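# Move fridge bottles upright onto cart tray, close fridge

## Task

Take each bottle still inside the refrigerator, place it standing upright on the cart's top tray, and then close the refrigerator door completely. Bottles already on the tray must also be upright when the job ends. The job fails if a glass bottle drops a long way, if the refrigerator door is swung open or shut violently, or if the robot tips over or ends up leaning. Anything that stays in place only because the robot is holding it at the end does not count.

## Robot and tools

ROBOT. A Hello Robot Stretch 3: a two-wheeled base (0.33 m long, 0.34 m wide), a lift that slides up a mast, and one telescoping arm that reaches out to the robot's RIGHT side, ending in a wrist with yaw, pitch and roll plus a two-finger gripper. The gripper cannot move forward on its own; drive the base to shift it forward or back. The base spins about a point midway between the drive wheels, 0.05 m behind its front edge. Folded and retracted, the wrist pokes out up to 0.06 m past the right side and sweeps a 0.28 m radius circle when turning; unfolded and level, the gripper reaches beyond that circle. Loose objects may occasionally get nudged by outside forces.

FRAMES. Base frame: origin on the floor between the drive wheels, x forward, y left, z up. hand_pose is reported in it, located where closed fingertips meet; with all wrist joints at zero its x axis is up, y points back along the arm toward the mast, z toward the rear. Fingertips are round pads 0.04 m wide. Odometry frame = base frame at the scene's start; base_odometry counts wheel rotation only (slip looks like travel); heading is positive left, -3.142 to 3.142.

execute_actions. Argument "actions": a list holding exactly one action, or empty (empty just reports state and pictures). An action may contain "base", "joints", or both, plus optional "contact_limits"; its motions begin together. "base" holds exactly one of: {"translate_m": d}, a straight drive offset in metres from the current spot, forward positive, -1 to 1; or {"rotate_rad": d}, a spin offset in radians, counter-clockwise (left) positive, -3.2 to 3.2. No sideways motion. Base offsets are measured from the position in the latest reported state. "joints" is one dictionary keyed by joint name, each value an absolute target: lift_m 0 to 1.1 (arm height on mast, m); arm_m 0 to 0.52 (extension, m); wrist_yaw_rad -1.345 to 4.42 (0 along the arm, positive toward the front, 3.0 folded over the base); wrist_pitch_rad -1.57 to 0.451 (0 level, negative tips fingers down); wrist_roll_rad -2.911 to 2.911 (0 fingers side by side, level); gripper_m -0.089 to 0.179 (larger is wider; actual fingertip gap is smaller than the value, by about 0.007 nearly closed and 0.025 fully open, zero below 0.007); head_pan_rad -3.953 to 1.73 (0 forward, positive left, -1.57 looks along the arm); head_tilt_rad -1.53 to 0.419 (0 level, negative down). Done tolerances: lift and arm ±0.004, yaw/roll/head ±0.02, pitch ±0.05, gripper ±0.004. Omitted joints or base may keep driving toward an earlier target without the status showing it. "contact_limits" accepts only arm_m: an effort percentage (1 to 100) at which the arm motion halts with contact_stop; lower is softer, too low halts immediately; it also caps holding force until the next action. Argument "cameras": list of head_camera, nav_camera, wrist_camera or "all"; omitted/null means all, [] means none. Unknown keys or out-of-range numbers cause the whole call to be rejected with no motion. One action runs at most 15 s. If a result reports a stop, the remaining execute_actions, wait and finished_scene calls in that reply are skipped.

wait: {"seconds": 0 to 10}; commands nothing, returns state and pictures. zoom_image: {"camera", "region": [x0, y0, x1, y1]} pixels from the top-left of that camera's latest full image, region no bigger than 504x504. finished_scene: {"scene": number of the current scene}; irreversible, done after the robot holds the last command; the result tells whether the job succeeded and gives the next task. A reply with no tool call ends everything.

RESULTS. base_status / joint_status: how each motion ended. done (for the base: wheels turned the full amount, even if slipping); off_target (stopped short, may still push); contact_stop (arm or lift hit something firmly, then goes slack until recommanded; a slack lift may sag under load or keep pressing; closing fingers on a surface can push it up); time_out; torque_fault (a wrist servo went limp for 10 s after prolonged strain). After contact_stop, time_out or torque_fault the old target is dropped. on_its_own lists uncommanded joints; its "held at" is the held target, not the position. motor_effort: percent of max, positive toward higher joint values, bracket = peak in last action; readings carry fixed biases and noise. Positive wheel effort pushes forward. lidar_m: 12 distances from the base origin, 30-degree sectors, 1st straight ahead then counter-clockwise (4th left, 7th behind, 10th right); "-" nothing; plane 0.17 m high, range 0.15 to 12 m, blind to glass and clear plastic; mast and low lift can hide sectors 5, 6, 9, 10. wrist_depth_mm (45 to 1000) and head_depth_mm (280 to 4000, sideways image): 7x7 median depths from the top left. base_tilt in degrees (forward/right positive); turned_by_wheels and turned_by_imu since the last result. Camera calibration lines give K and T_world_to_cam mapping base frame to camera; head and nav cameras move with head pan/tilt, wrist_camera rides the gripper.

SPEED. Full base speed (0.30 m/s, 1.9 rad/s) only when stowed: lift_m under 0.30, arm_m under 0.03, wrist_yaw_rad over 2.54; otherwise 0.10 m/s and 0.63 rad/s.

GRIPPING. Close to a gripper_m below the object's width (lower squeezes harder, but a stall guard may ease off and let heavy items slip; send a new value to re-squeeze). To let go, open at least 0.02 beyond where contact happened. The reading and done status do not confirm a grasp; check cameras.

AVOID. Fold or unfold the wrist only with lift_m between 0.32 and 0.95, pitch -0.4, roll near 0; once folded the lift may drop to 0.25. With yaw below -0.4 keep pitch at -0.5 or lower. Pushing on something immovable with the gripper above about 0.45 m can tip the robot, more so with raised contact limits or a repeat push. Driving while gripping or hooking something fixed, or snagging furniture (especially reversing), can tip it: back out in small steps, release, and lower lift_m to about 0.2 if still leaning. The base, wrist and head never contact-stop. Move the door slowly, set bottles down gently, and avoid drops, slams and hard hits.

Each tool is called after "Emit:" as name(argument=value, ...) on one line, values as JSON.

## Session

Emit:
execute_actions(actions=[])

Scene clock: 0.00 s.
base_odometry: x=+0.000 y=+0.000 heading=+0.000 (m, m, rad; odometry frame)
turned_by_wheels: +0.000 (rad since the last result)
turned_by_imu: +0.000 (rad since the last result)
base_tilt: forward=+0.0 right=+0.4 (deg)
lidar_m: 1.91 1.09 1.49 1.34 1.25 1.23 1.34 1.08 1.09 3.21 1.83 2.50
head_depth_mm: 1858 2395 2449 2435 2467 2445 2042 / 1852 2559 2601 2645 2670 2667 2070 / 1857 2644 2736 2746 2734 2663 2088 / 1817 2381 2414 2401 2345 2323 2096 / 1808 2079 2084 2088 2049 2031 1944 / 1771 1852 1844 1825 1817 1787 1780 / 1662 1663 1658 1637 1640 1627 1618
base_status: not commanded
joint_positions: lift_m=+0.579 arm_m=+0.001 wrist_yaw_rad=+2.929 wrist_pitch_rad=-0.379 wrist_roll_rad=+0.006 gripper_m=+0.037 head_pan_rad=-0.019 head_tilt_rad=-0.017
joint_status: not commanded
motor_effort: left_wheel=+1 right_wheel=+0 lift_m=+38 arm_m=-1 wrist_yaw_rad=+0 wrist_pitch_rad=+8 wrist_roll_rad=+1 gripper_m=-1 head_pan_rad=+0 head_tilt_rad=+1 (%)
hand_pose: x=+0.0270 y=+0.0778 z=+0.6006 quat_wxyz=(+0.207, +0.706, +0.059, +0.675) (m; base frame)
wrist_depth_mm: 928 - - - - - - / 959 - - - - - - / - - - - - - - / - - - - - - - / - - - - - - - / 891 902 - 869 872 859 843 / 755 754 754 755 754 740 742
pictures: head_camera (sideways: a quarter turn clockwise sets it upright), nav_camera (sideways: a quarter turn counterclockwise sets it upright), wrist_camera
camera_calibration (this result's frames):
head_camera: T_world_to_cam=[[-0.0173056, 0.0296439, -0.999411, 1.32627], [-0.016521, 0.999415, 0.0299301, -0.0378338], [0.999714, 0.0170292, -0.0168058, -0.0242781], [0, 0, 0, 1]] pos_world=[0.046598, -0.00109056, 1.32621]
nav_camera: T_world_to_cam=[[0.00037341, -0.00655913, 0.999978, -1.25719], [0.0279406, -0.999588, -0.006567, 0.0605995], [0.99961, 0.0279424, -0.00018999, -0.055338], [0, 0, 0, 1]] pos_world=[0.0540927, 0.0538748, 1.25755]
wrist_camera: T_world_to_cam=[[0.980116, -0.196551, -0.0272033, 0.0093298], [-0.12842, -0.52383, -0.842087, 0.584218], [0.151263, 0.828836, -0.538655, 0.417706], [0, 0, 0, 1]] pos_world=[0.00269773, -0.0383451, 0.717215]
Images, in order (width x height): head_camera 896x504, nav_camera 672x504, wrist_camera 644x364.

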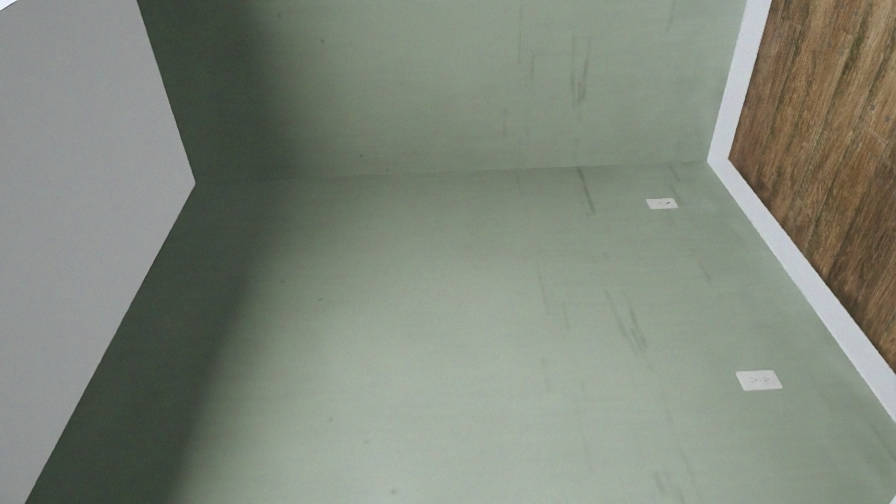

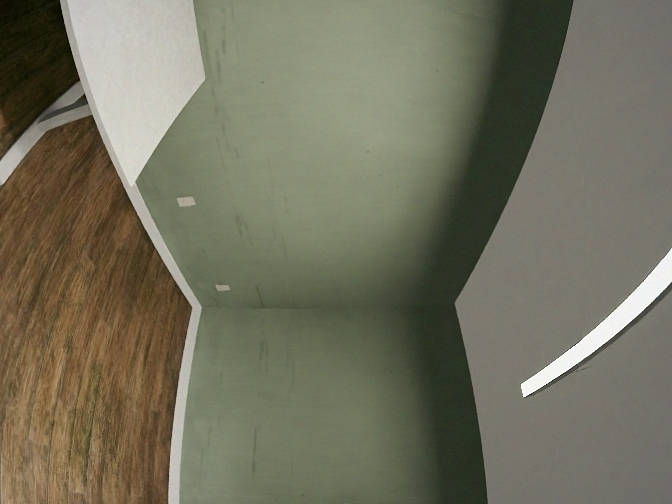

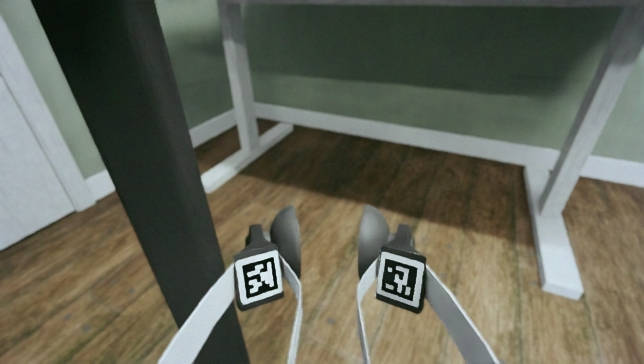

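Emit:
execute_actions(actions=[{"joints":{"head_pan_rad":-1.05,"head_tilt_rad":-0.4,"lift_m":0.42}}], cameras=["head_camera","nav_camera"])

Emit:
execute_actions(actions=[{"joints":{"head_pan_rad":-2.3,"lift_m":0.27}}], cameras=["head_camera"])

Scene clock: 3.87 s.
base_odometry: x=+0.000 y=+0.000 heading=+0.000 (m, m, rad; odometry frame)
turned_by_wheels: +0.000 (rad since the last result)
turned_by_imu: -0.001 (rad since the last result)
base_tilt: forward=+0.1 right=+0.6 (deg)
lidar_m: 1.91 1.09 1.49 1.34 1.25 1.23 1.35 1.08 1.09 3.21 1.82 2.51
head_depth_mm: 2560 2806 3039 3156 2192 1682 1338 / 1510 1611 1752 1884 2038 1690 1357 / 1580 1689 1827 1967 2119 1703 1368 / 1647 1744 1917 2109 2189 1718 1374 / 2026 2253 2434 2635 2323 1726 1378 / 2129 2234 2393 2537 2347 1738 1391 / 2039 2161 2291 2461 2371 1750 1395
base_status: not commanded
joint_positions: lift_m=+0.420 arm_m=+0.001 wrist_yaw_rad=+2.929 wrist_pitch_rad=-0.380 wrist_roll_rad=+0.006 gripper_m=+0.037 head_pan_rad=-1.043 head_tilt_rad=-0.395
joint_status: all done
motor_effort: left_wheel=+0(1) right_wheel=+1(1) lift_m=+29(33) arm_m=+0(1) wrist_yaw_rad=+0(0) wrist_pitch_rad=+8(8) wrist_roll_rad=+0(0) gripper_m=+1(1) head_pan_rad=-3(27) head_tilt_rad=-3(28) (%)
hand_pose: x=+0.0270 y=+0.0778 z=+0.4416 quat_wxyz=(+0.207, +0.706, +0.059, +0.675) (m; base frame)
wrist_depth_mm: 958 - - - - - - / - - - - - - - / - - - - - - - / - - - - - - 987 / 834 831 871 812 851 812 804 / 702 684 - 679 672 659 653 / 594 586 601 589 580 574 570
pictures: head_camera (sideways: a quarter turn clockwise sets it upright), nav_camera (sideways: a quarter turn counterclockwise sets it upright)
camera_calibration (this result's frames):
head_camera: T_world_to_cam=[[-0.168705, 0.347485, -0.922384, 1.22643], [0.851986, 0.521971, 0.0408103, -0.057279], [0.495639, -0.778974, -0.384112, 0.456889], [0, 0, 0, 1]] pos_world=[0.0292547, -0.0403652, 1.30908]
nav_camera: T_world_to_cam=[[0.180346, -0.322258, 0.929314, -1.16581], [-0.842263, -0.538563, -0.0233057, 0.0876922], [0.508005, -0.778524, -0.368554, 0.427138], [0, 0, 0, 1]] pos_world=[0.0671197, 0.00407368, 1.24287]
Images, in order (width x height): head_camera 896x504, nav_camera 672x504.

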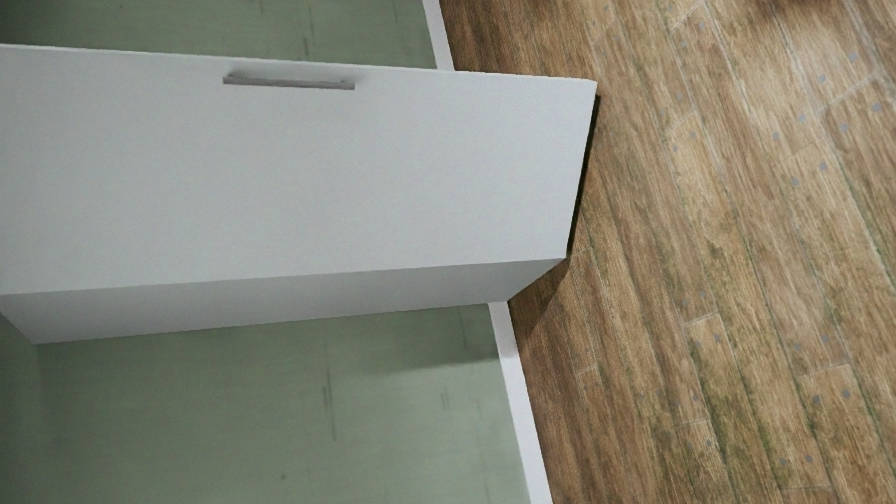

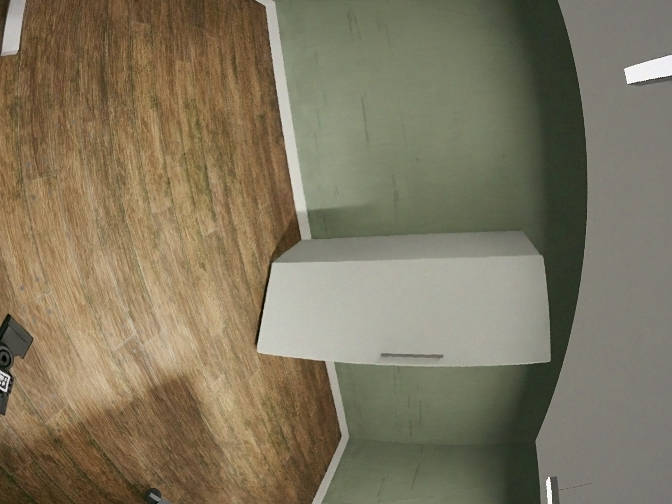

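Scene clock: 6.07 s.
base_odometry: x=+0.000 y=+0.000 heading=+0.000 (m, m, rad; odometry frame)
turned_by_wheels: +0.000 (rad since the last result)
turned_by_imu: +0.000 (rad since the last result)
base_tilt: forward=+0.1 right=+0.5 (deg)
lidar_m: 1.91 1.08 1.49 1.34 1.24 1.23 1.35 1.08 1.09 3.20 1.82 2.51
head_depth_mm: 2791 2989 3123 3042 2193 1663 1333 / 2776 3017 3246 1409 2015 1583 1352 / 2766 2977 3236 1436 1447 1533 1358 / 2782 2940 3179 1450 1528 1547 1379 / 2781 2923 3147 1360 1550 1580 1381 / 2740 2916 3104 1489 2034 1624 1392 / 2717 2923 3145 3331 2350 1756 1392
base_status: not commanded
joint_positions: lift_m=+0.270 arm_m=+0.001 wrist_yaw_rad=+2.929 wrist_pitch_rad=-0.380 wrist_roll_rad=+0.006 gripper_m=+0.037 head_pan_rad=-2.293 head_tilt_rad=-0.395
joint_status: all done
motor_effort: left_wheel=+1(1) right_wheel=+1(0) lift_m=+29(30) arm_m=+0(0) wrist_yaw_rad=+0(0) wrist_pitch_rad=+8(9) wrist_roll_rad=+1(1) gripper_m=+0(0) head_pan_rad=-2(26) head_tilt_rad=-3(3) (%)
hand_pose: x=+0.0270 y=+0.0777 z=+0.2916 quat_wxyz=(+0.207, +0.706, +0.059, +0.675) (m; base frame)
wrist_depth_mm: 932 - - - - - - / - - - - - - - / - - - - - 992 911 / 780 - 751 774 772 737 706 / 606 604 637 601 623 599 585 / 506 501 - 521 493 492 490 / 438 - - - 420 423 421
pictures: head_camera (sideways: a quarter turn clockwise sets it upright)
camera_calibration (this result's frames):
head_camera: T_world_to_cam=[[0.276609, 0.269738, -0.922349, 1.22367], [0.764008, -0.643915, 0.0408122, -0.0567449], [-0.582906, -0.715971, -0.384195, 0.463576], [0, 0, 0, 1]] pos_world=[-0.0249042, -0.0347028, 1.30907]
Images, in order (width x height): head_camera 896x504.

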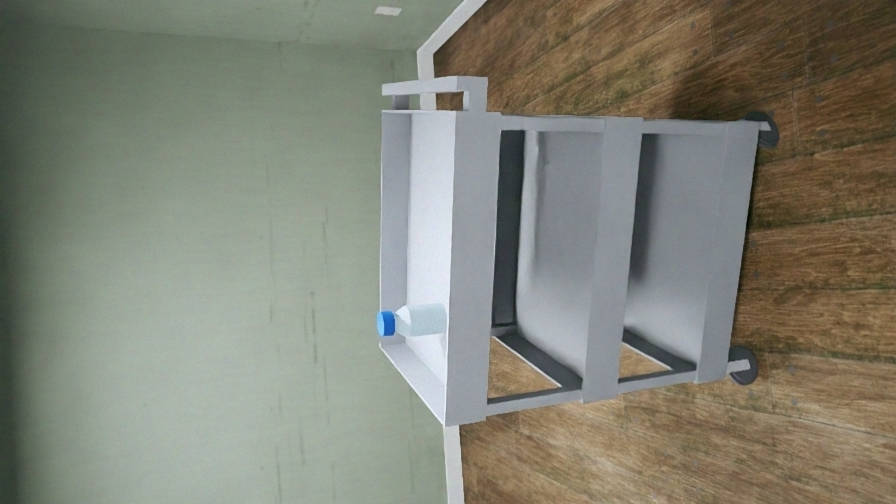

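Emit:
execute_actions(actions=[{"base":{"rotate_rad":-1.61}}], cameras=[])

Emit:
execute_actions(actions=[{"base":{"translate_m":1}}], cameras=[])

Emit:
execute_actions(actions=[{"base":{"translate_m":0.63},"joints":{"head_pan_rad":-1.35,"head_tilt_rad":-0.75,"gripper_m":0}}], cameras=[])

Emit:
execute_actions(actions=[{"base":{"rotate_rad":2.535}}], cameras=[])

Emit:
execute_actions(actions=[{"joints":{"lift_m":0.36}}], cameras=[])

Emit:
execute_actions(actions=[{"joints":{"wrist_yaw_rad":0.3,"arm_m":0.05}}])

Scene clock: 15.40 s.
base_odometry: x=+0.000 y=+0.000 heading=-1.610 (m, m, rad; odometry frame)
turned_by_wheels: -1.610 (rad since the last result)
turned_by_imu: -1.608 (rad since the last result)
base_tilt: forward=+0.1 right=+0.4 (deg)
lidar_m: 3.30 1.82 2.51 1.98 1.08 1.49 1.34 1.25 1.23 1.30 1.08 1.08
head_depth_mm: 1068 1154 1246 1357 1488 1576 1330 / 1046 1126 1210 1313 1434 1559 1356 / 1039 1117 1204 1299 1435 1554 1354 / 1028 1102 1186 1287 1412 1553 1372 / 1016 1092 1175 1267 1382 1517 1381 / 1007 1078 1157 1250 1361 1496 1395 / 995 1069 1150 1236 1337 1481 1388
base_status: done
joint_positions: lift_m=+0.270 arm_m=+0.001 wrist_yaw_rad=+2.929 wrist_pitch_rad=-0.380 wrist_roll_rad=+0.006 gripper_m=+0.037 head_pan_rad=-2.293 head_tilt_rad=-0.396
joint_status: not commanded
motor_effort: left_wheel=+2(10) right_wheel=-3(4) lift_m=+29(29) arm_m=+0(1) wrist_yaw_rad=+0(0) wrist_pitch_rad=+8(9) wrist_roll_rad=+1(1) gripper_m=+0(0) head_pan_rad=-2(3) head_tilt_rad=-2(2) (%)
hand_pose: x=+0.0270 y=+0.0777 z=+0.2916 quat_wxyz=(+0.207, +0.706, +0.059, +0.675) (m; base frame)
wrist_depth_mm: - - - - - - - / - - - - - - - / - - - - - - - / 763 - 764 774 749 737 731 / 612 598 638 598 626 590 574 / 505 505 - 512 499 486 489 / 441 - - - 419 430 418
pictures: none
No camera images: the call's "cameras" was empty. Leave "cameras" out to get every camera's image.

Scene clock: 20.43 s.
base_odometry: x=-0.039 y=-0.999 heading=-1.610 (m, m, rad; odometry frame)
turned_by_wheels: +0.000 (rad since the last result)
turned_by_imu: -0.002 (rad since the last result)
base_tilt: forward=-0.1 right=+0.4 (deg)
lidar_m: 2.58 0.93 1.00 2.07 2.37 1.88 2.34 1.83 0.77 0.48 0.46 2.44
head_depth_mm: 1556 1670 1811 1974 2101 1667 1341 / 1540 1651 1785 1927 2072 1691 1352 / 1538 1629 1773 1930 2051 1702 1367 / 1539 1636 1774 1901 2064 1724 1364 / 1517 1625 1743 1884 2018 1741 1376 / 1484 1599 1720 1869 2018 1678 1167 / 1476 1572 1703 1853 905 1038 914
base_status: done
joint_positions: lift_m=+0.270 arm_m=+0.001 wrist_yaw_rad=+2.929 wrist_pitch_rad=-0.380 wrist_roll_rad=+0.006 gripper_m=+0.037 head_pan_rad=-2.293 head_tilt_rad=-0.396
joint_status: not commanded
motor_effort: left_wheel=+2(8) right_wheel=-2(3) lift_m=+29(29) arm_m=-1(1) wrist_yaw_rad=+1(0) wrist_pitch_rad=+9(8) wrist_roll_rad=+0(1) gripper_m=+1(0) head_pan_rad=-2(2) head_tilt_rad=-1(2) (%)
hand_pose: x=+0.0270 y=+0.0777 z=+0.2915 quat_wxyz=(+0.207, +0.706, +0.059, +0.675) (m; base frame)
wrist_depth_mm: - - - - - 875 715 / - - - - - 895 787 / - - - - - 929 887 / 772 - 775 773 736 738 743 / 626 603 629 608 622 594 585 / 506 505 - 511 486 490 486 / 442 - - - 423 422 420
pictures: none
No camera images: the call's "cameras" was empty. Leave "cameras" out to get every camera's image.

Scene clock: 24.17 s.
base_odometry: x=-0.063 y=-1.629 heading=-1.610 (m, m, rad; odometry frame)
turned_by_wheels: +0.000 (rad since the last result)
turned_by_imu: -0.001 (rad since the last result)
base_tilt: forward=+0.0 right=+0.4 (deg)
lidar_m: 2.03 1.62 0.61 0.59 2.44 2.45 2.88 0.63 0.64 0.77 1.95 1.91
head_depth_mm: 2052 2265 2347 1856 1459 1245 1127 / 2242 2508 2420 1884 1523 1303 1125 / 2366 2690 2447 1908 1557 1308 1124 / 2191 2503 2468 1901 1557 1309 1139 / 2025 2239 2381 1950 1573 1331 1144 / 1846 2049 2246 1955 1587 1342 1152 / 1717 1885 2097 1982 1593 1342 1152
base_status: done
joint_positions: lift_m=+0.270 arm_m=+0.001 wrist_yaw_rad=+2.929 wrist_pitch_rad=-0.380 wrist_roll_rad=+0.006 gripper_m=+0.000 head_pan_rad=-1.357 head_tilt_rad=-0.741
joint_status: all done
motor_effort: left_wheel=+2(7) right_wheel=-2(4) lift_m=+29(29) arm_m=-1(1) wrist_yaw_rad=+0(0) wrist_pitch_rad=+9(8) wrist_roll_rad=+0(1) gripper_m=-2(79) head_pan_rad=+2(28) head_tilt_rad=-4(28) (%)
hand_pose: x=+0.0270 y=+0.0777 z=+0.2915 quat_wxyz=(+0.207, +0.706, +0.059, +0.675) (m; base frame)
wrist_depth_mm: - - - 664 - - - / - - - 749 - - - / - - - 851 - 993 967 / 772 - 773 750 751 749 749 / 609 619 592 - 613 592 584 / 514 507 - - 497 492 486 / 444 - - - 427 420 424
pictures: none
No camera images: the call's "cameras" was empty. Leave "cameras" out to get every camera's image.

Scene clock: 27.10 s.
base_odometry: x=-0.063 y=-1.629 heading=+0.925 (m, m, rad; odometry frame)
turned_by_wheels: +2.535 (rad since the last result)
turned_by_imu: +2.532 (rad since the last result)
base_tilt: forward=+0.0 right=+0.5 (deg)
lidar_m: 2.46 2.94 2.25 0.63 0.73 1.99 1.91 1.97 1.66 1.04 0.59 2.24
head_depth_mm: 1283 1455 1672 1828 1523 1296 1122 / 888 1412 1667 1814 1540 1316 1130 / 1186 1074 1330 1560 1508 1309 1135 / 1260 1255 1460 1725 1513 1253 1134 / 1218 562 627 735 956 1275 1143 / 466 545 657 1019 1502 1342 1151 / 511 639 1105 1911 1592 1342 1149
base_status: done
joint_positions: lift_m=+0.270 arm_m=+0.001 wrist_yaw_rad=+2.929 wrist_pitch_rad=-0.380 wrist_roll_rad=+0.006 gripper_m=+0.000 head_pan_rad=-1.357 head_tilt_rad=-0.741
joint_status: not commanded
motor_effort: left_wheel=-1(5) right_wheel=+2(7) lift_m=+29(29) arm_m=-1(1) wrist_yaw_rad=+0(1) wrist_pitch_rad=+9(8) wrist_roll_rad=+0(0) gripper_m=-3(3) head_pan_rad=+3(2) head_tilt_rad=-5(4) (%)
hand_pose: x=+0.0270 y=+0.0777 z=+0.2915 quat_wxyz=(+0.207, +0.706, +0.059, +0.675) (m; base frame)
wrist_depth_mm: - - - - - - - / - - - - - - - / - - 902 951 - 994 964 / 777 - 752 769 763 747 727 / 633 607 608 - 603 590 586 / 505 507 - - 493 495 492 / 442 - - - 429 421 418
pictures: none
No camera images: the call's "cameras" was empty. Leave "cameras" out to get every camera's image.

Scene clock: 28.77 s.
base_odometry: x=-0.063 y=-1.629 heading=+0.925 (m, m, rad; odometry frame)
turned_by_wheels: +0.000 (rad since the last result)
turned_by_imu: +0.000 (rad since the last result)
base_tilt: forward=+0.1 right=+0.5 (deg)
lidar_m: 2.45 2.94 2.25 0.63 0.73 1.99 1.91 1.97 1.66 1.03 0.59 2.24
head_depth_mm: 1279 1454 1657 1810 1538 1293 1118 / 890 1419 1665 1831 1532 1289 1125 / 1200 1067 1332 1578 1509 1298 1130 / 1253 1247 1458 1721 1511 1258 1138 / 1219 561 628 739 962 1276 1143 / 466 546 658 1013 1502 1329 1151 / 511 640 1103 1913 1603 1355 1155
base_status: not commanded
joint_positions: lift_m=+0.360 arm_m=+0.001 wrist_yaw_rad=+2.929 wrist_pitch_rad=-0.380 wrist_roll_rad=+0.006 gripper_m=+0.000 head_pan_rad=-1.357 head_tilt_rad=-0.741
joint_status: all done
motor_effort: left_wheel=-1(1) right_wheel=+2(2) lift_m=+46(47) arm_m=-1(1) wrist_yaw_rad=+0(0) wrist_pitch_rad=+9(9) wrist_roll_rad=+1(1) gripper_m=-2(2) head_pan_rad=+3(3) head_tilt_rad=-4(4) (%)
hand_pose: x=+0.0270 y=+0.0777 z=+0.3810 quat_wxyz=(+0.207, +0.706, +0.059, +0.675) (m; base frame)
wrist_depth_mm: - - - - - - - / - - - - - - - / - - 772 957 - - - / 953 - 909 903 921 911 893 / 739 744 728 - 753 734 707 / 610 622 - - 613 611 600 / 526 530 - 536 518 515 514
pictures: none
No camera images: the call's "cameras" was empty. Leave "cameras" out to get every camera's image.

Scene clock: 31.10 s.
base_odometry: x=-0.063 y=-1.629 heading=+0.925 (m, m, rad; odometry frame)
turned_by_wheels: +0.000 (rad since the last result)
turned_by_imu: +0.000 (rad since the last result)
base_tilt: forward=+0.2 right=+0.4 (deg)
lidar_m: 2.46 2.94 2.26 0.63 0.73 1.99 1.91 1.98 1.66 1.03 0.59 2.24
head_depth_mm: 1279 1449 1669 1814 1520 1296 1118 / 889 1417 1673 1829 1550 1314 1133 / 1201 1071 1330 1565 1509 1312 1160 / 1257 1248 1444 1720 1525 1264 1150 / 1221 560 625 739 964 1271 1145 / 467 546 668 1017 1488 1324 1153 / 510 640 1104 1915 1598 1346 1160
base_status: not commanded
joint_positions: lift_m=+0.360 arm_m=+0.050 wrist_yaw_rad=+0.302 wrist_pitch_rad=-0.380 wrist_roll_rad=+0.006 gripper_m=+0.000 head_pan_rad=-1.357 head_tilt_rad=-0.741
joint_status: all done
motor_effort: left_wheel=-1(1) right_wheel=+2(2) lift_m=+45(46) arm_m=+2(1) wrist_yaw_rad=-3(5) wrist_pitch_rad=+9(8) wrist_roll_rad=+0(0) gripper_m=-2(2) head_pan_rad=+2(3) head_tilt_rad=-5(4) (%)
hand_pose: x=+0.0466 y=-0.4134 z=+0.3810 quat_wxyz=(+0.705, +0.237, -0.668, -0.029) (m; base frame)
wrist_depth_mm: - - 306 - 853 - 996 / - - 325 - - - - / - - 345 887 - - - / 960 947 390 901 860 894 900 / 746 732 442 - 732 731 726 / 619 605 585 - 593 597 597 / 525 520 510 515 518 510 514
pictures: head_camera (sideways: a quarter turn clockwise sets it upright), nav_camera (sideways: a quarter turn counterclockwise sets it upright), wrist_camera
camera_calibration (this result's frames):
head_camera: T_world_to_cam=[[-0.114764, 0.666062, -0.737015, 0.984398], [0.974746, 0.218578, 0.045753, -0.0644431], [0.191569, -0.713152, -0.674326, 0.83633], [0, 0, 0, 1]] pos_world=[0.0155736, -0.0451536, 1.29242]
nav_camera: T_world_to_cam=[[0.134325, -0.648883, 0.748938, -0.930314], [-0.969603, -0.242051, -0.035811, 0.104736], [0.204518, -0.721362, -0.661672, 0.810363], [0, 0, 0, 1]] pos_world=[0.0607836, 0.00625076, 1.23669]
wrist_camera: T_world_to_cam=[[-0.950067, -0.310857, -0.0272185, -0.0697011], [-0.14605, 0.520058, -0.841552, 0.576656], [0.275757, -0.795555, -0.53949, 0.0266391], [0, 0, 0, 1]] pos_world=[0.0106541, -0.300368, 0.49776]
Images, in order (width x height): head_camera 896x504, nav_camera 672x504, wrist_camera 644x364.

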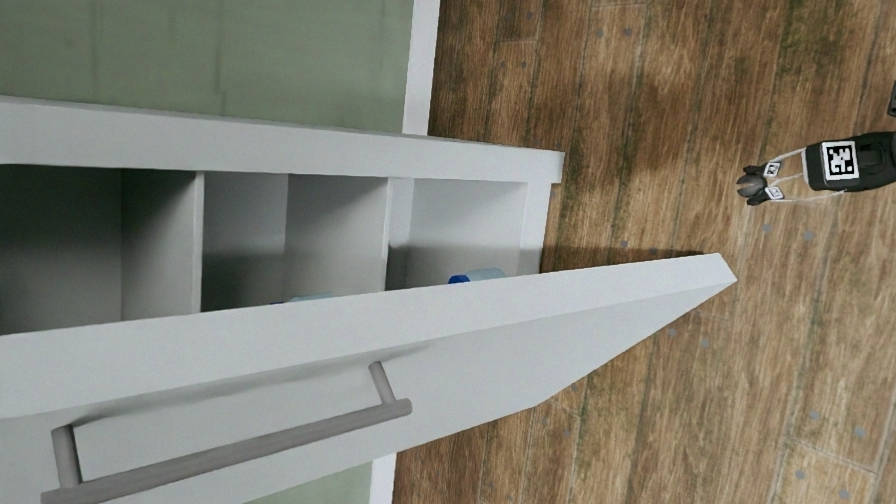

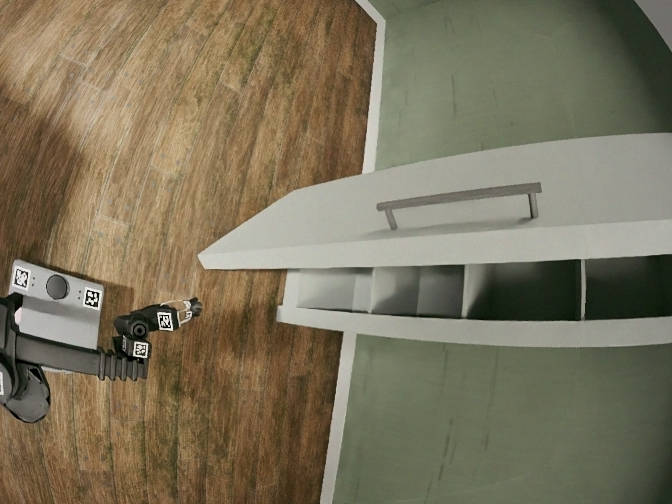

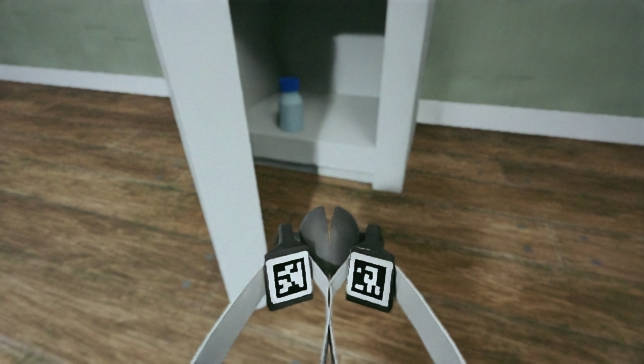

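Emit:
execute_actions(actions=[{"joints":{"arm_m":0.47}}], cameras=[])

Emit:
execute_actions(actions=[{"base":{"translate_m":0.15},"joints":{"wrist_yaw_rad":0.85}}], cameras=["head_camera"])

Emit:
execute_actions(actions=[{"base":{"translate_m":0.1},"joints":{"arm_m":0.41}}])

Scene clock: 38.70 s.
base_odometry: x=-0.063 y=-1.629 heading=+0.925 (m, m, rad; odometry frame)
turned_by_wheels: +0.000 (rad since the last result)
turned_by_imu: -0.001 (rad since the last result)
base_tilt: forward=+0.1 right=+0.5 (deg)
lidar_m: 2.46 2.95 2.25 0.63 0.73 1.99 1.91 1.97 1.66 1.03 0.59 2.24
head_depth_mm: 1288 1434 1661 1818 1570 1295 1117 / 885 1416 1669 1805 1604 1302 1123 / 1201 1068 1329 1560 1524 1312 1138 / 1253 1252 1458 1710 1527 1254 1138 / 1217 560 626 736 959 1276 1150 / 467 545 666 1019 1499 1326 1154 / 509 665 1110 1912 1610 1342 1156
base_status: not commanded
joint_positions: lift_m=+0.360 arm_m=+0.470 wrist_yaw_rad=+0.300 wrist_pitch_rad=-0.380 wrist_roll_rad=+0.006 gripper_m=+0.000 head_pan_rad=-1.357 head_tilt_rad=-0.741
joint_status: all done
motor_effort: left_wheel=-1(1) right_wheel=+2(2) lift_m=+45(45) arm_m=+2(7) wrist_yaw_rad=+0(2) wrist_pitch_rad=+9(8) wrist_roll_rad=+0(0) gripper_m=-2(2) head_pan_rad=+3(2) head_tilt_rad=-4(4) (%)
hand_pose: x=+0.0462 y=-0.8335 z=+0.3810 quat_wxyz=(+0.705, +0.236, -0.668, -0.029) (m; base frame)
wrist_depth_mm: 501 634 779 310 426 720 677 / 518 660 838 334 639 792 718 / 540 661 879 373 857 817 762 / 562 644 641 413 885 860 790 / 518 615 565 - 692 726 718 / 480 610 599 - 594 590 599 / 441 515 516 512 517 507 512
pictures: none
No camera images: the call's "cameras" was empty. Leave "cameras" out to get every camera's image.

Scene clock: 41.43 s.
base_odometry: x=+0.027 y=-1.509 heading=+0.925 (m, m, rad; odometry frame)
turned_by_wheels: +0.000 (rad since the last result)
turned_by_imu: -0.001 (rad since the last result)
base_tilt: forward=+0.1 right=+0.6 (deg)
lidar_m: 2.31 2.32 2.25 0.62 0.69 2.13 2.06 2.13 1.66 0.54 0.61 2.23
head_depth_mm: 836 941 1576 1821 1559 1291 1117 / 1194 1160 1364 1370 1458 1304 1126 / 438 500 579 707 856 1218 1126 / 461 534 609 759 982 1263 1143 / 542 655 804 1041 1450 1326 1143 / 675 837 1090 1905 1581 1334 1154 / 883 1682 1947 1968 1599 1335 1157
base_status: done
joint_positions: lift_m=+0.360 arm_m=+0.470 wrist_yaw_rad=+0.848 wrist_pitch_rad=-0.380 wrist_roll_rad=+0.006 gripper_m=+0.000 head_pan_rad=-1.357 head_tilt_rad=-0.741
joint_status: all done
motor_effort: left_wheel=-1(1) right_wheel=+1(5) lift_m=+46(45) arm_m=+2(2) wrist_yaw_rad=+1(3) wrist_pitch_rad=+9(9) wrist_roll_rad=+1(0) gripper_m=-2(2) head_pan_rad=+3(3) head_tilt_rad=-4(4) (%)
hand_pose: x=+0.1504 y=-0.7662 z=+0.3810 quat_wxyz=(+0.687, +0.408, -0.579, +0.163) (m; base frame)
wrist_depth_mm: - 102 181 485 580 673 560 / - 103 183 525 642 711 588 / - 103 185 572 743 750 618 / - 104 187 624 650 631 625 / - 105 189 - 515 534 527 / - 106 172 - 515 444 447 / - 106 221 499 514 436 383
pictures: head_camera (sideways: a quarter turn clockwise sets it upright)
camera_calibration (this result's frames):
head_camera: T_world_to_cam=[[-0.114764, 0.666062, -0.737015, 0.984398], [0.974746, 0.218578, 0.045753, -0.0644431], [0.19157, -0.713152, -0.674326, 0.83633], [0, 0, 0, 1]] pos_world=[0.0155737, -0.0451536, 1.29242]
Images, in order (width x height): head_camera 896x504.

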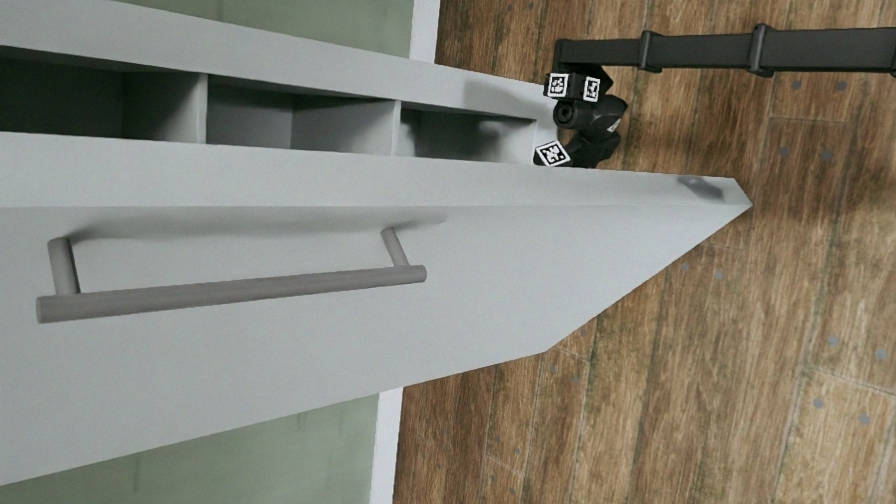

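Scene clock: 43.60 s.
base_odometry: x=+0.087 y=-1.429 heading=+0.925 (m, m, rad; odometry frame)
turned_by_wheels: +0.000 (rad since the last result)
turned_by_imu: -0.002 (rad since the last result)
base_tilt: forward=+0.0 right=+0.5 (deg)
lidar_m: 2.27 2.21 2.24 0.63 0.66 2.24 2.16 2.24 1.65 1.04 0.46 2.24
head_depth_mm: 1170 1093 1153 1283 1485 1310 1126 / 1203 1201 1434 1649 1503 1303 1128 / 1233 1225 1355 1645 1517 1313 1139 / 1213 1214 1382 1610 1524 1325 1143 / 924 1018 1114 1061 987 942 1108 / 651 625 600 575 657 1275 1153 / 428 417 449 518 1554 1344 1159
base_status: done
joint_positions: lift_m=+0.360 arm_m=+0.410 wrist_yaw_rad=+0.849 wrist_pitch_rad=-0.385 wrist_roll_rad=+0.006 gripper_m=+0.000 head_pan_rad=-1.357 head_tilt_rad=-0.741
joint_status: all done
motor_effort: left_wheel=+0(17) right_wheel=+1(34) lift_m=+44(46) arm_m=-3(4) wrist_yaw_rad=+2(38) wrist_pitch_rad=+12(13) wrist_roll_rad=+0(0) gripper_m=-3(4) head_pan_rad=+3(2) head_tilt_rad=-4(5) (%)
hand_pose: x=+0.1499 y=-0.7063 z=+0.3799 quat_wxyz=(+0.687, +0.410, -0.578, +0.161) (m; base frame)
wrist_depth_mm: 179 209 264 354 460 604 600 / 186 219 284 393 509 699 638 / 192 230 296 423 559 760 673 / 201 243 316 466 622 641 633 / 210 257 343 - 578 479 524 / 220 273 348 - 591 485 439 / 231 290 431 512 509 502 400
pictures: head_camera (sideways: a quarter turn clockwise sets it upright), nav_camera (sideways: a quarter turn counterclockwise sets it upright), wrist_camera
camera_calibration (this result's frames):
head_camera: T_world_to_cam=[[-0.114781, 0.666129, -0.736951, 0.984315], [0.974746, 0.218577, 0.0457536, -0.0644439], [0.191558, -0.713089, -0.674396, 0.836421], [0, 0, 0, 1]] pos_world=[0.0155736, -0.0451527, 1.29242]
nav_camera: T_world_to_cam=[[0.134343, -0.648951, 0.748875, -0.930233], [-0.969602, -0.242051, -0.0358138, 0.10474], [0.204507, -0.7213, -0.661743, 0.810455], [0, 0, 0, 1]] pos_world=[0.0607822, 0.00625696, 1.23669]
wrist_camera: T_world_to_cam=[[-0.650067, -0.759387, -0.0272933, -0.424379], [-0.398468, 0.371248, -0.838688, 0.674755], [0.647021, -0.534328, -0.543928, -0.104997], [0, 0, 0, 1]] pos_world=[0.060929, -0.628873, 0.497216]
Images, in order (width x height): head_camera 896x504, nav_camera 672x504, wrist_camera 644x364.

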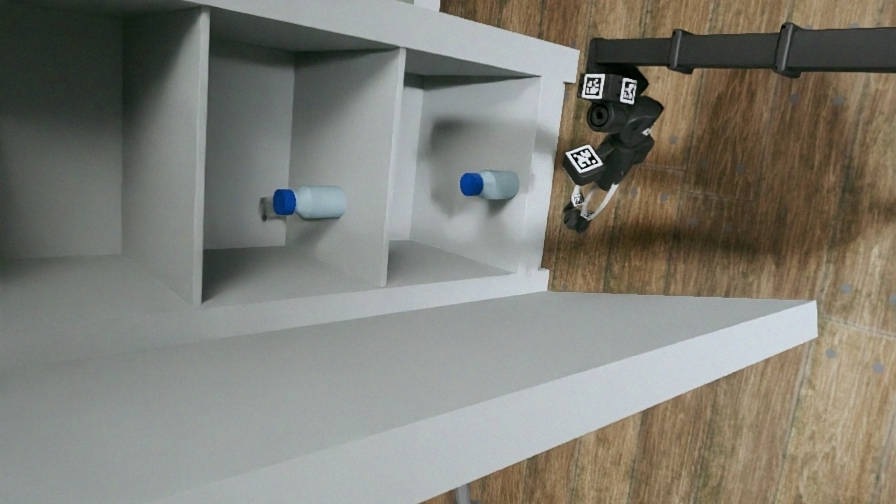

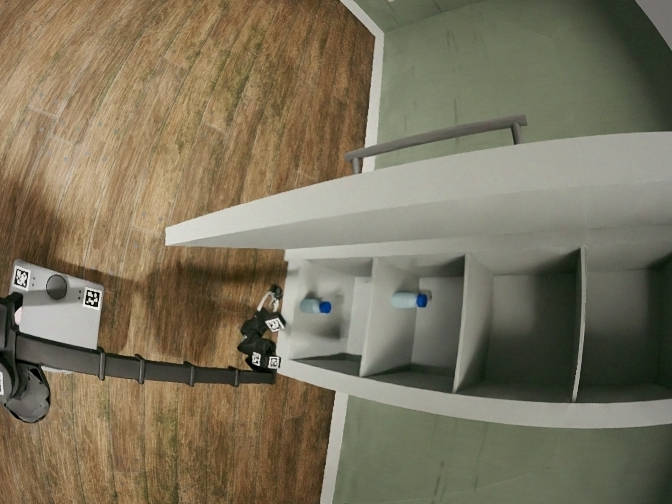

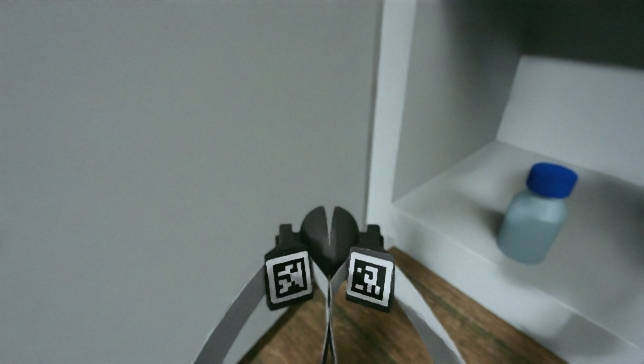

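Emit:
execute_actions(actions=[{"joints":{"arm_m":0.005,"wrist_yaw_rad":0,"lift_m":0.56,"gripper_m":0.14,"wrist_pitch_rad":-0.33}}], cameras=["head_camera"])

Emit:
execute_actions(actions=[{"base":{"rotate_rad":-1.47}}], cameras=[])

Scene clock: 50.03 s.
base_odometry: x=+0.087 y=-1.429 heading=+0.925 (m, m, rad; odometry frame)
turned_by_wheels: +0.000 (rad since the last result)
turned_by_imu: -0.001 (rad since the last result)
base_tilt: forward=+0.2 right=+0.4 (deg)
lidar_m: 2.26 2.21 2.24 0.63 0.66 2.25 2.16 2.24 1.65 1.04 0.50 0.52
head_depth_mm: 1163 1097 1153 1286 1478 1302 1125 / 1196 1202 1418 1636 1489 1303 1124 / 1220 1216 1355 1650 1509 1314 1128 / 1210 1206 1385 1608 1531 1315 1136 / 927 1020 1134 1197 1240 1267 1136 / 748 769 791 812 834 908 1125 / 576 590 600 615 665 1282 1150
base_status: not commanded
joint_positions: lift_m=+0.560 arm_m=+0.005 wrist_yaw_rad=+0.000 wrist_pitch_rad=-0.352 wrist_roll_rad=+0.006 gripper_m=+0.140 head_pan_rad=-1.357 head_tilt_rad=-0.741
joint_status: all done
motor_effort: left_wheel=+0(0) right_wheel=+1(1) lift_m=+46(49) arm_m=-3(4) wrist_yaw_rad=+0(3) wrist_pitch_rad=+13(15) wrist_roll_rad=+0(0) gripper_m=+0(80) head_pan_rad=+2(3) head_tilt_rad=-4(5) (%)
hand_pose: x=-0.0214 y=-0.3825 z=+0.5875 quat_wxyz=(+0.695, +0.124, -0.698, -0.124) (m; base frame)
wrist_depth_mm: 433 671 879 - 813 - - / 433 667 904 991 - - - / 433 652 - - - - - / 431 635 - - - - - / 419 592 957 994 - - - / 418 - 868 897 880 - 864 / 386 604 734 735 756 724 745
pictures: head_camera (sideways: a quarter turn clockwise sets it upright)
camera_calibration (this result's frames):
head_camera: T_world_to_cam=[[-0.114781, 0.666129, -0.736951, 0.984315], [0.974746, 0.218577, 0.0457536, -0.0644439], [0.191559, -0.713089, -0.674396, 0.836421], [0, 0, 0, 1]] pos_world=[0.0155736, -0.0451527, 1.29242]
Images, in order (width x height): head_camera 896x504.

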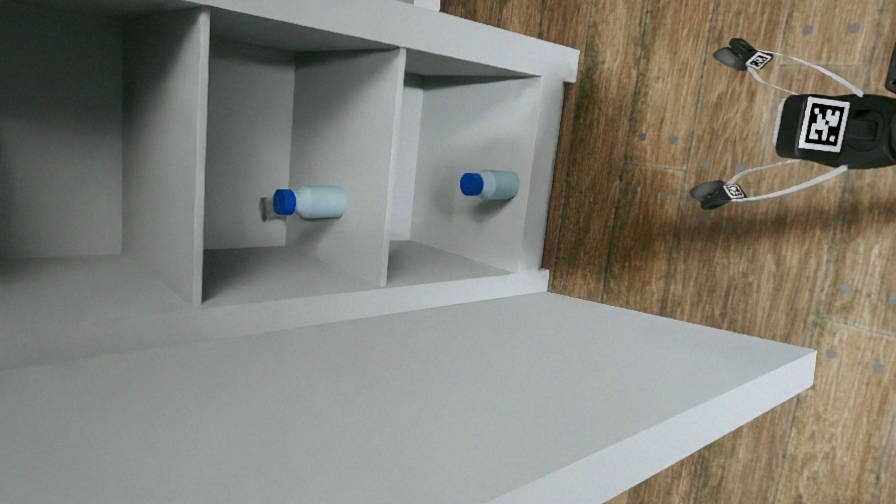

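Scene clock: 53.30 s.
base_odometry: x=+0.087 y=-1.429 heading=-0.545 (m, m, rad; odometry frame)
turned_by_wheels: -1.470 (rad since the last result)
turned_by_imu: -1.474 (rad since the last result)
base_tilt: forward=+0.0 right=+0.4 (deg)
lidar_m: 1.04 0.50 2.47 2.22 2.76 2.21 0.63 0.70 2.20 2.16 2.08 1.05
head_depth_mm: 1754 1973 2217 1857 1518 1302 1118 / 1810 2037 2232 1895 1537 1305 1123 / 1873 2138 2326 1904 1544 1305 1140 / 1913 2176 2368 1920 1574 1320 1134 / 1986 2269 2491 1932 1563 1325 1147 / 2049 2354 2548 1941 1581 1328 1146 / 2106 2347 2388 1966 1596 1341 1163
base_status: done
joint_positions: lift_m=+0.560 arm_m=+0.005 wrist_yaw_rad=+0.000 wrist_pitch_rad=-0.352 wrist_roll_rad=+0.006 gripper_m=+0.140 head_pan_rad=-1.357 head_tilt_rad=-0.741
joint_status: not commanded
motor_effort: left_wheel=+2(5) right_wheel=-1(3) lift_m=+46(46) arm_m=-3(3) wrist_yaw_rad=+0(1) wrist_pitch_rad=+13(13) wrist_roll_rad=+0(1) gripper_m=+0(0) head_pan_rad=+2(2) head_tilt_rad=-5(4) (%)
hand_pose: x=-0.0214 y=-0.3825 z=+0.5875 quat_wxyz=(+0.695, +0.124, -0.698, -0.124) (m; base frame)
wrist_depth_mm: - - - - - - - / - - - - - - - / - - - - - - - / - - - - - - - / - - - - - - - / 884 - 878 877 858 - 860 / 768 743 757 745 735 708 738
pictures: none
No camera images: the call's "cameras" was empty. Leave "cameras" out to get every camera's image.

Emit:
execute_actions(actions=[{"base":{"translate_m":0.46},"joints":{"head_pan_rad":-1.55}}], cameras=[])

Emit:
execute_actions(actions=[{"base":{"rotate_rad":1.71},"joints":{"lift_m":0.58}}], cameras=["head_camera"])

Emit:
execute_actions(actions=[{"joints":{"arm_m":0.25}}])

Scene clock: 60.60 s.
base_odometry: x=+0.480 y=-1.667 heading=-0.545 (m, m, rad; odometry frame)
turned_by_wheels: +0.000 (rad since the last result)
turned_by_imu: -0.002 (rad since the last result)
base_tilt: forward=+0.2 right=+0.5 (deg)
lidar_m: 0.61 0.42 0.31 0.30 2.73 2.67 1.09 1.23 2.24 2.20 1.49 0.60
head_depth_mm: 1816 2057 2271 1872 1526 1290 1113 / 1820 2063 2277 1886 1533 1302 1143 / 1851 2101 2347 1902 1551 1310 - / 1865 2134 2393 1909 1568 1329 1139 / 1896 2166 2397 1943 1582 1333 1142 / 1912 2184 2438 1940 1581 1334 1147 / 1948 2180 2325 1965 1586 1343 1155
base_status: done
joint_positions: lift_m=+0.560 arm_m=+0.005 wrist_yaw_rad=+0.000 wrist_pitch_rad=-0.352 wrist_roll_rad=+0.006 gripper_m=+0.140 head_pan_rad=-1.543 head_tilt_rad=-0.741
joint_status: all done
motor_effort: left_wheel=+2(6) right_wheel=-2(0) lift_m=+46(46) arm_m=-3(3) wrist_yaw_rad=-1(1) wrist_pitch_rad=+13(13) wrist_roll_rad=+1(0) gripper_m=+0(1) head_pan_rad=-2(13) head_tilt_rad=-4(5) (%)
hand_pose: x=-0.0214 y=-0.3825 z=+0.5875 quat_wxyz=(+0.695, +0.124, -0.698, -0.124) (m; base frame)
wrist_depth_mm: - - - - - - - / - - - - - - - / - - - - - - - / - - - - - - - / - - - - - - - / 893 - 880 872 858 - 880 / 756 742 743 743 728 710 722
pictures: none
No camera images: the call's "cameras" was empty. Leave "cameras" out to get every camera's image.

Scene clock: 64.30 s.
base_odometry: x=+0.480 y=-1.667 heading=+1.165 (m, m, rad; odometry frame)
turned_by_wheels: +1.710 (rad since the last result)
turned_by_imu: +1.713 (rad since the last result)
base_tilt: forward=+0.0 right=+0.4 (deg)
lidar_m: 0.30 2.91 2.63 1.09 2.60 2.21 2.20 1.34 0.60 0.61 0.37 0.30
head_depth_mm: 799 874 700 1095 947 1123 1146 / 817 896 708 1111 955 1195 1147 / 843 919 747 1025 984 1183 - / 845 917 755 1085 1210 1251 1133 / 671 725 729 860 971 1156 1122 / 536 593 659 736 759 795 835 / 500 531 547 565 586 605 627
base_status: done
joint_positions: lift_m=+0.580 arm_m=+0.005 wrist_yaw_rad=+0.000 wrist_pitch_rad=-0.352 wrist_roll_rad=+0.006 gripper_m=+0.140 head_pan_rad=-1.543 head_tilt_rad=-0.741
joint_status: all done
motor_effort: left_wheel=-1(5) right_wheel=+2(3) lift_m=+45(46) arm_m=-3(3) wrist_yaw_rad=-1(1) wrist_pitch_rad=+13(13) wrist_roll_rad=+1(0) gripper_m=+0(0) head_pan_rad=-2(3) head_tilt_rad=-4(4) (%)
hand_pose: x=-0.0214 y=-0.3825 z=+0.6076 quat_wxyz=(+0.695, +0.124, -0.698, -0.124) (m; base frame)
wrist_depth_mm: 274 344 464 693 655 615 373 / 278 370 483 662 701 646 362 / 283 377 465 502 507 495 349 / 290 389 484 832 403 378 333 / 294 370 564 894 872 485 331 / 296 - 604 741 745 - 356 / 285 410 626 617 628 536 422
pictures: head_camera (sideways: a quarter turn clockwise sets it upright)
camera_calibration (this result's frames):
head_camera: T_world_to_cam=[[0.0105518, 0.675864, -0.736951, 0.98355], [0.998364, 0.0343022, 0.0457536, -0.0645879], [0.0562023, -0.736228, -0.674396, 0.837247], [0, 0, 0, 1]] pos_world=[0.0070488, -0.0461261, 1.29242]
Images, in order (width x height): head_camera 896x504.

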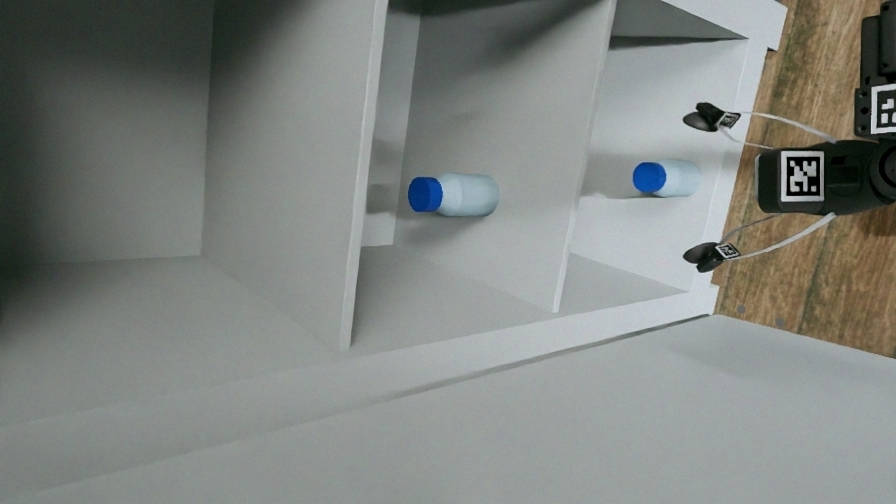

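Scene clock: 67.33 s.
base_odometry: x=+0.480 y=-1.667 heading=+1.165 (m, m, rad; odometry frame)
turned_by_wheels: +0.000 (rad since the last result)
turned_by_imu: +0.000 (rad since the last result)
base_tilt: forward=+0.1 right=+0.5 (deg)
lidar_m: 0.30 2.91 2.63 1.09 2.60 2.21 2.20 1.34 0.60 0.61 0.37 0.30
head_depth_mm: 798 874 698 1092 944 1089 - / 819 897 710 1106 958 1174 1126 / 841 919 744 1023 995 1208 1125 / 844 912 753 1092 1219 1241 1141 / 672 721 733 861 975 1153 1119 / 537 594 660 731 759 797 836 / 502 529 548 566 585 606 628
base_status: not commanded
joint_positions: lift_m=+0.580 arm_m=+0.250 wrist_yaw_rad=+0.000 wrist_pitch_rad=-0.352 wrist_roll_rad=+0.006 gripper_m=+0.140 head_pan_rad=-1.543 head_tilt_rad=-0.741
joint_status: all done
motor_effort: left_wheel=-1(1) right_wheel=+2(2) lift_m=+45(45) arm_m=+2(4) wrist_yaw_rad=-1(1) wrist_pitch_rad=+13(13) wrist_roll_rad=+1(0) gripper_m=+1(0) head_pan_rad=-2(2) head_tilt_rad=-3(5) (%)
hand_pose: x=-0.0214 y=-0.6269 z=+0.6076 quat_wxyz=(+0.695, +0.124, -0.698, -0.124) (m; base frame)
wrist_depth_mm: 193 244 365 481 440 419 394 / 193 251 378 269 483 444 418 / 196 255 392 281 500 467 428 / 200 261 349 310 362 354 353 / 204 255 289 283 282 295 277 / 209 - 234 234 233 - 230 / 228 270 206 198 198 192 196
pictures: head_camera (sideways: a quarter turn clockwise sets it upright), nav_camera (sideways: a quarter turn counterclockwise sets it upright), wrist_camera
camera_calibration (this result's frames):
head_camera: T_world_to_cam=[[0.0105815, 0.675863, -0.736951, 0.98355], [0.998365, 0.0342584, 0.0457536, -0.0645879], [0.05617, -0.73623, -0.674396, 0.837247], [0, 0, 0, 1]] pos_world=[0.00704678, -0.0461261, 1.29242]
nav_camera: T_world_to_cam=[[0.0118234, -0.662606, 0.748875, -0.929486], [-0.997658, -0.0582787, -0.0358138, 0.104911], [0.0673739, -0.746698, -0.661743, 0.811291], [0, 0, 0, 1]] pos_world=[0.060995, -0.00397921, 1.23669]
wrist_camera: T_world_to_cam=[[-0.999519, -0.0155878, -0.0267989, -0.0107071], [0.0149175, 0.515952, -0.856488, 0.878356], [0.0271777, -0.856476, -0.515471, -0.0603743], [0, 0, 0, 1]] pos_world=[-0.022164, -0.505065, 0.720893]
Images, in order (width x height): head_camera 896x504, nav_camera 672x504, wrist_camera 644x364.

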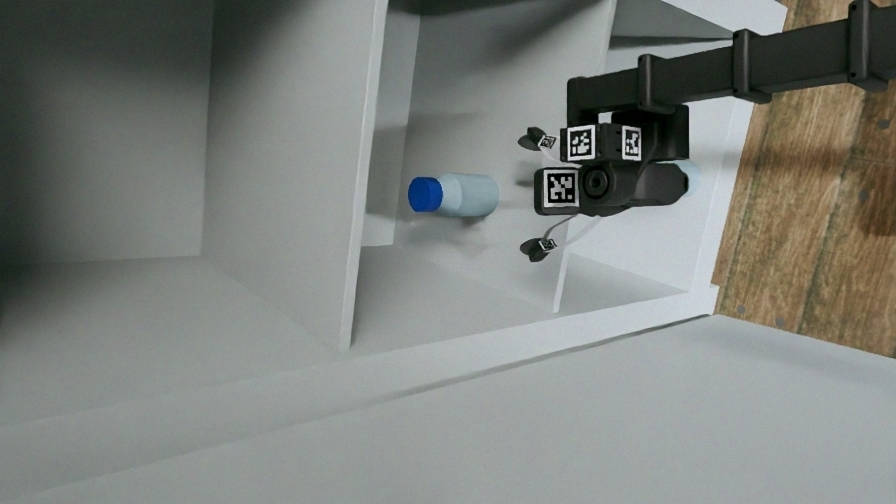

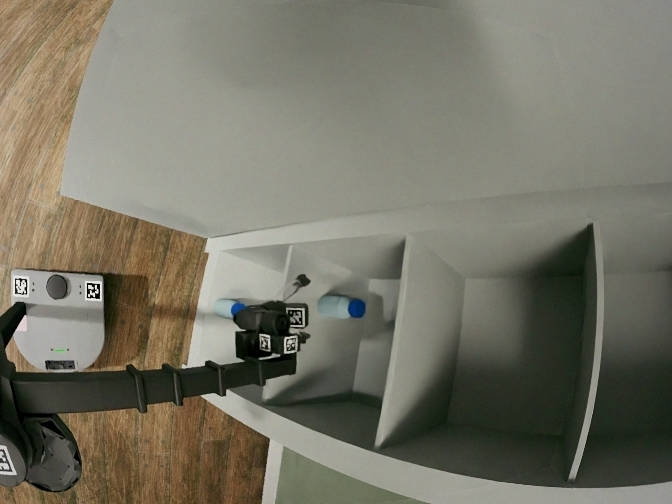

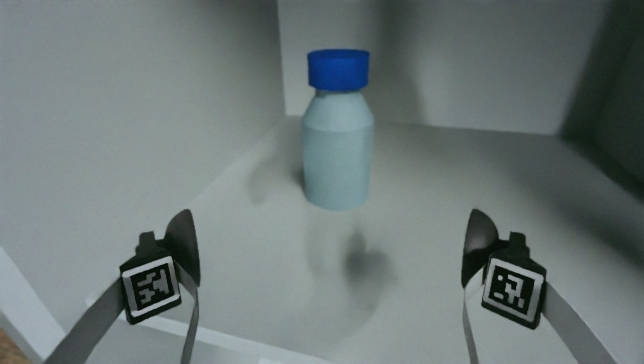

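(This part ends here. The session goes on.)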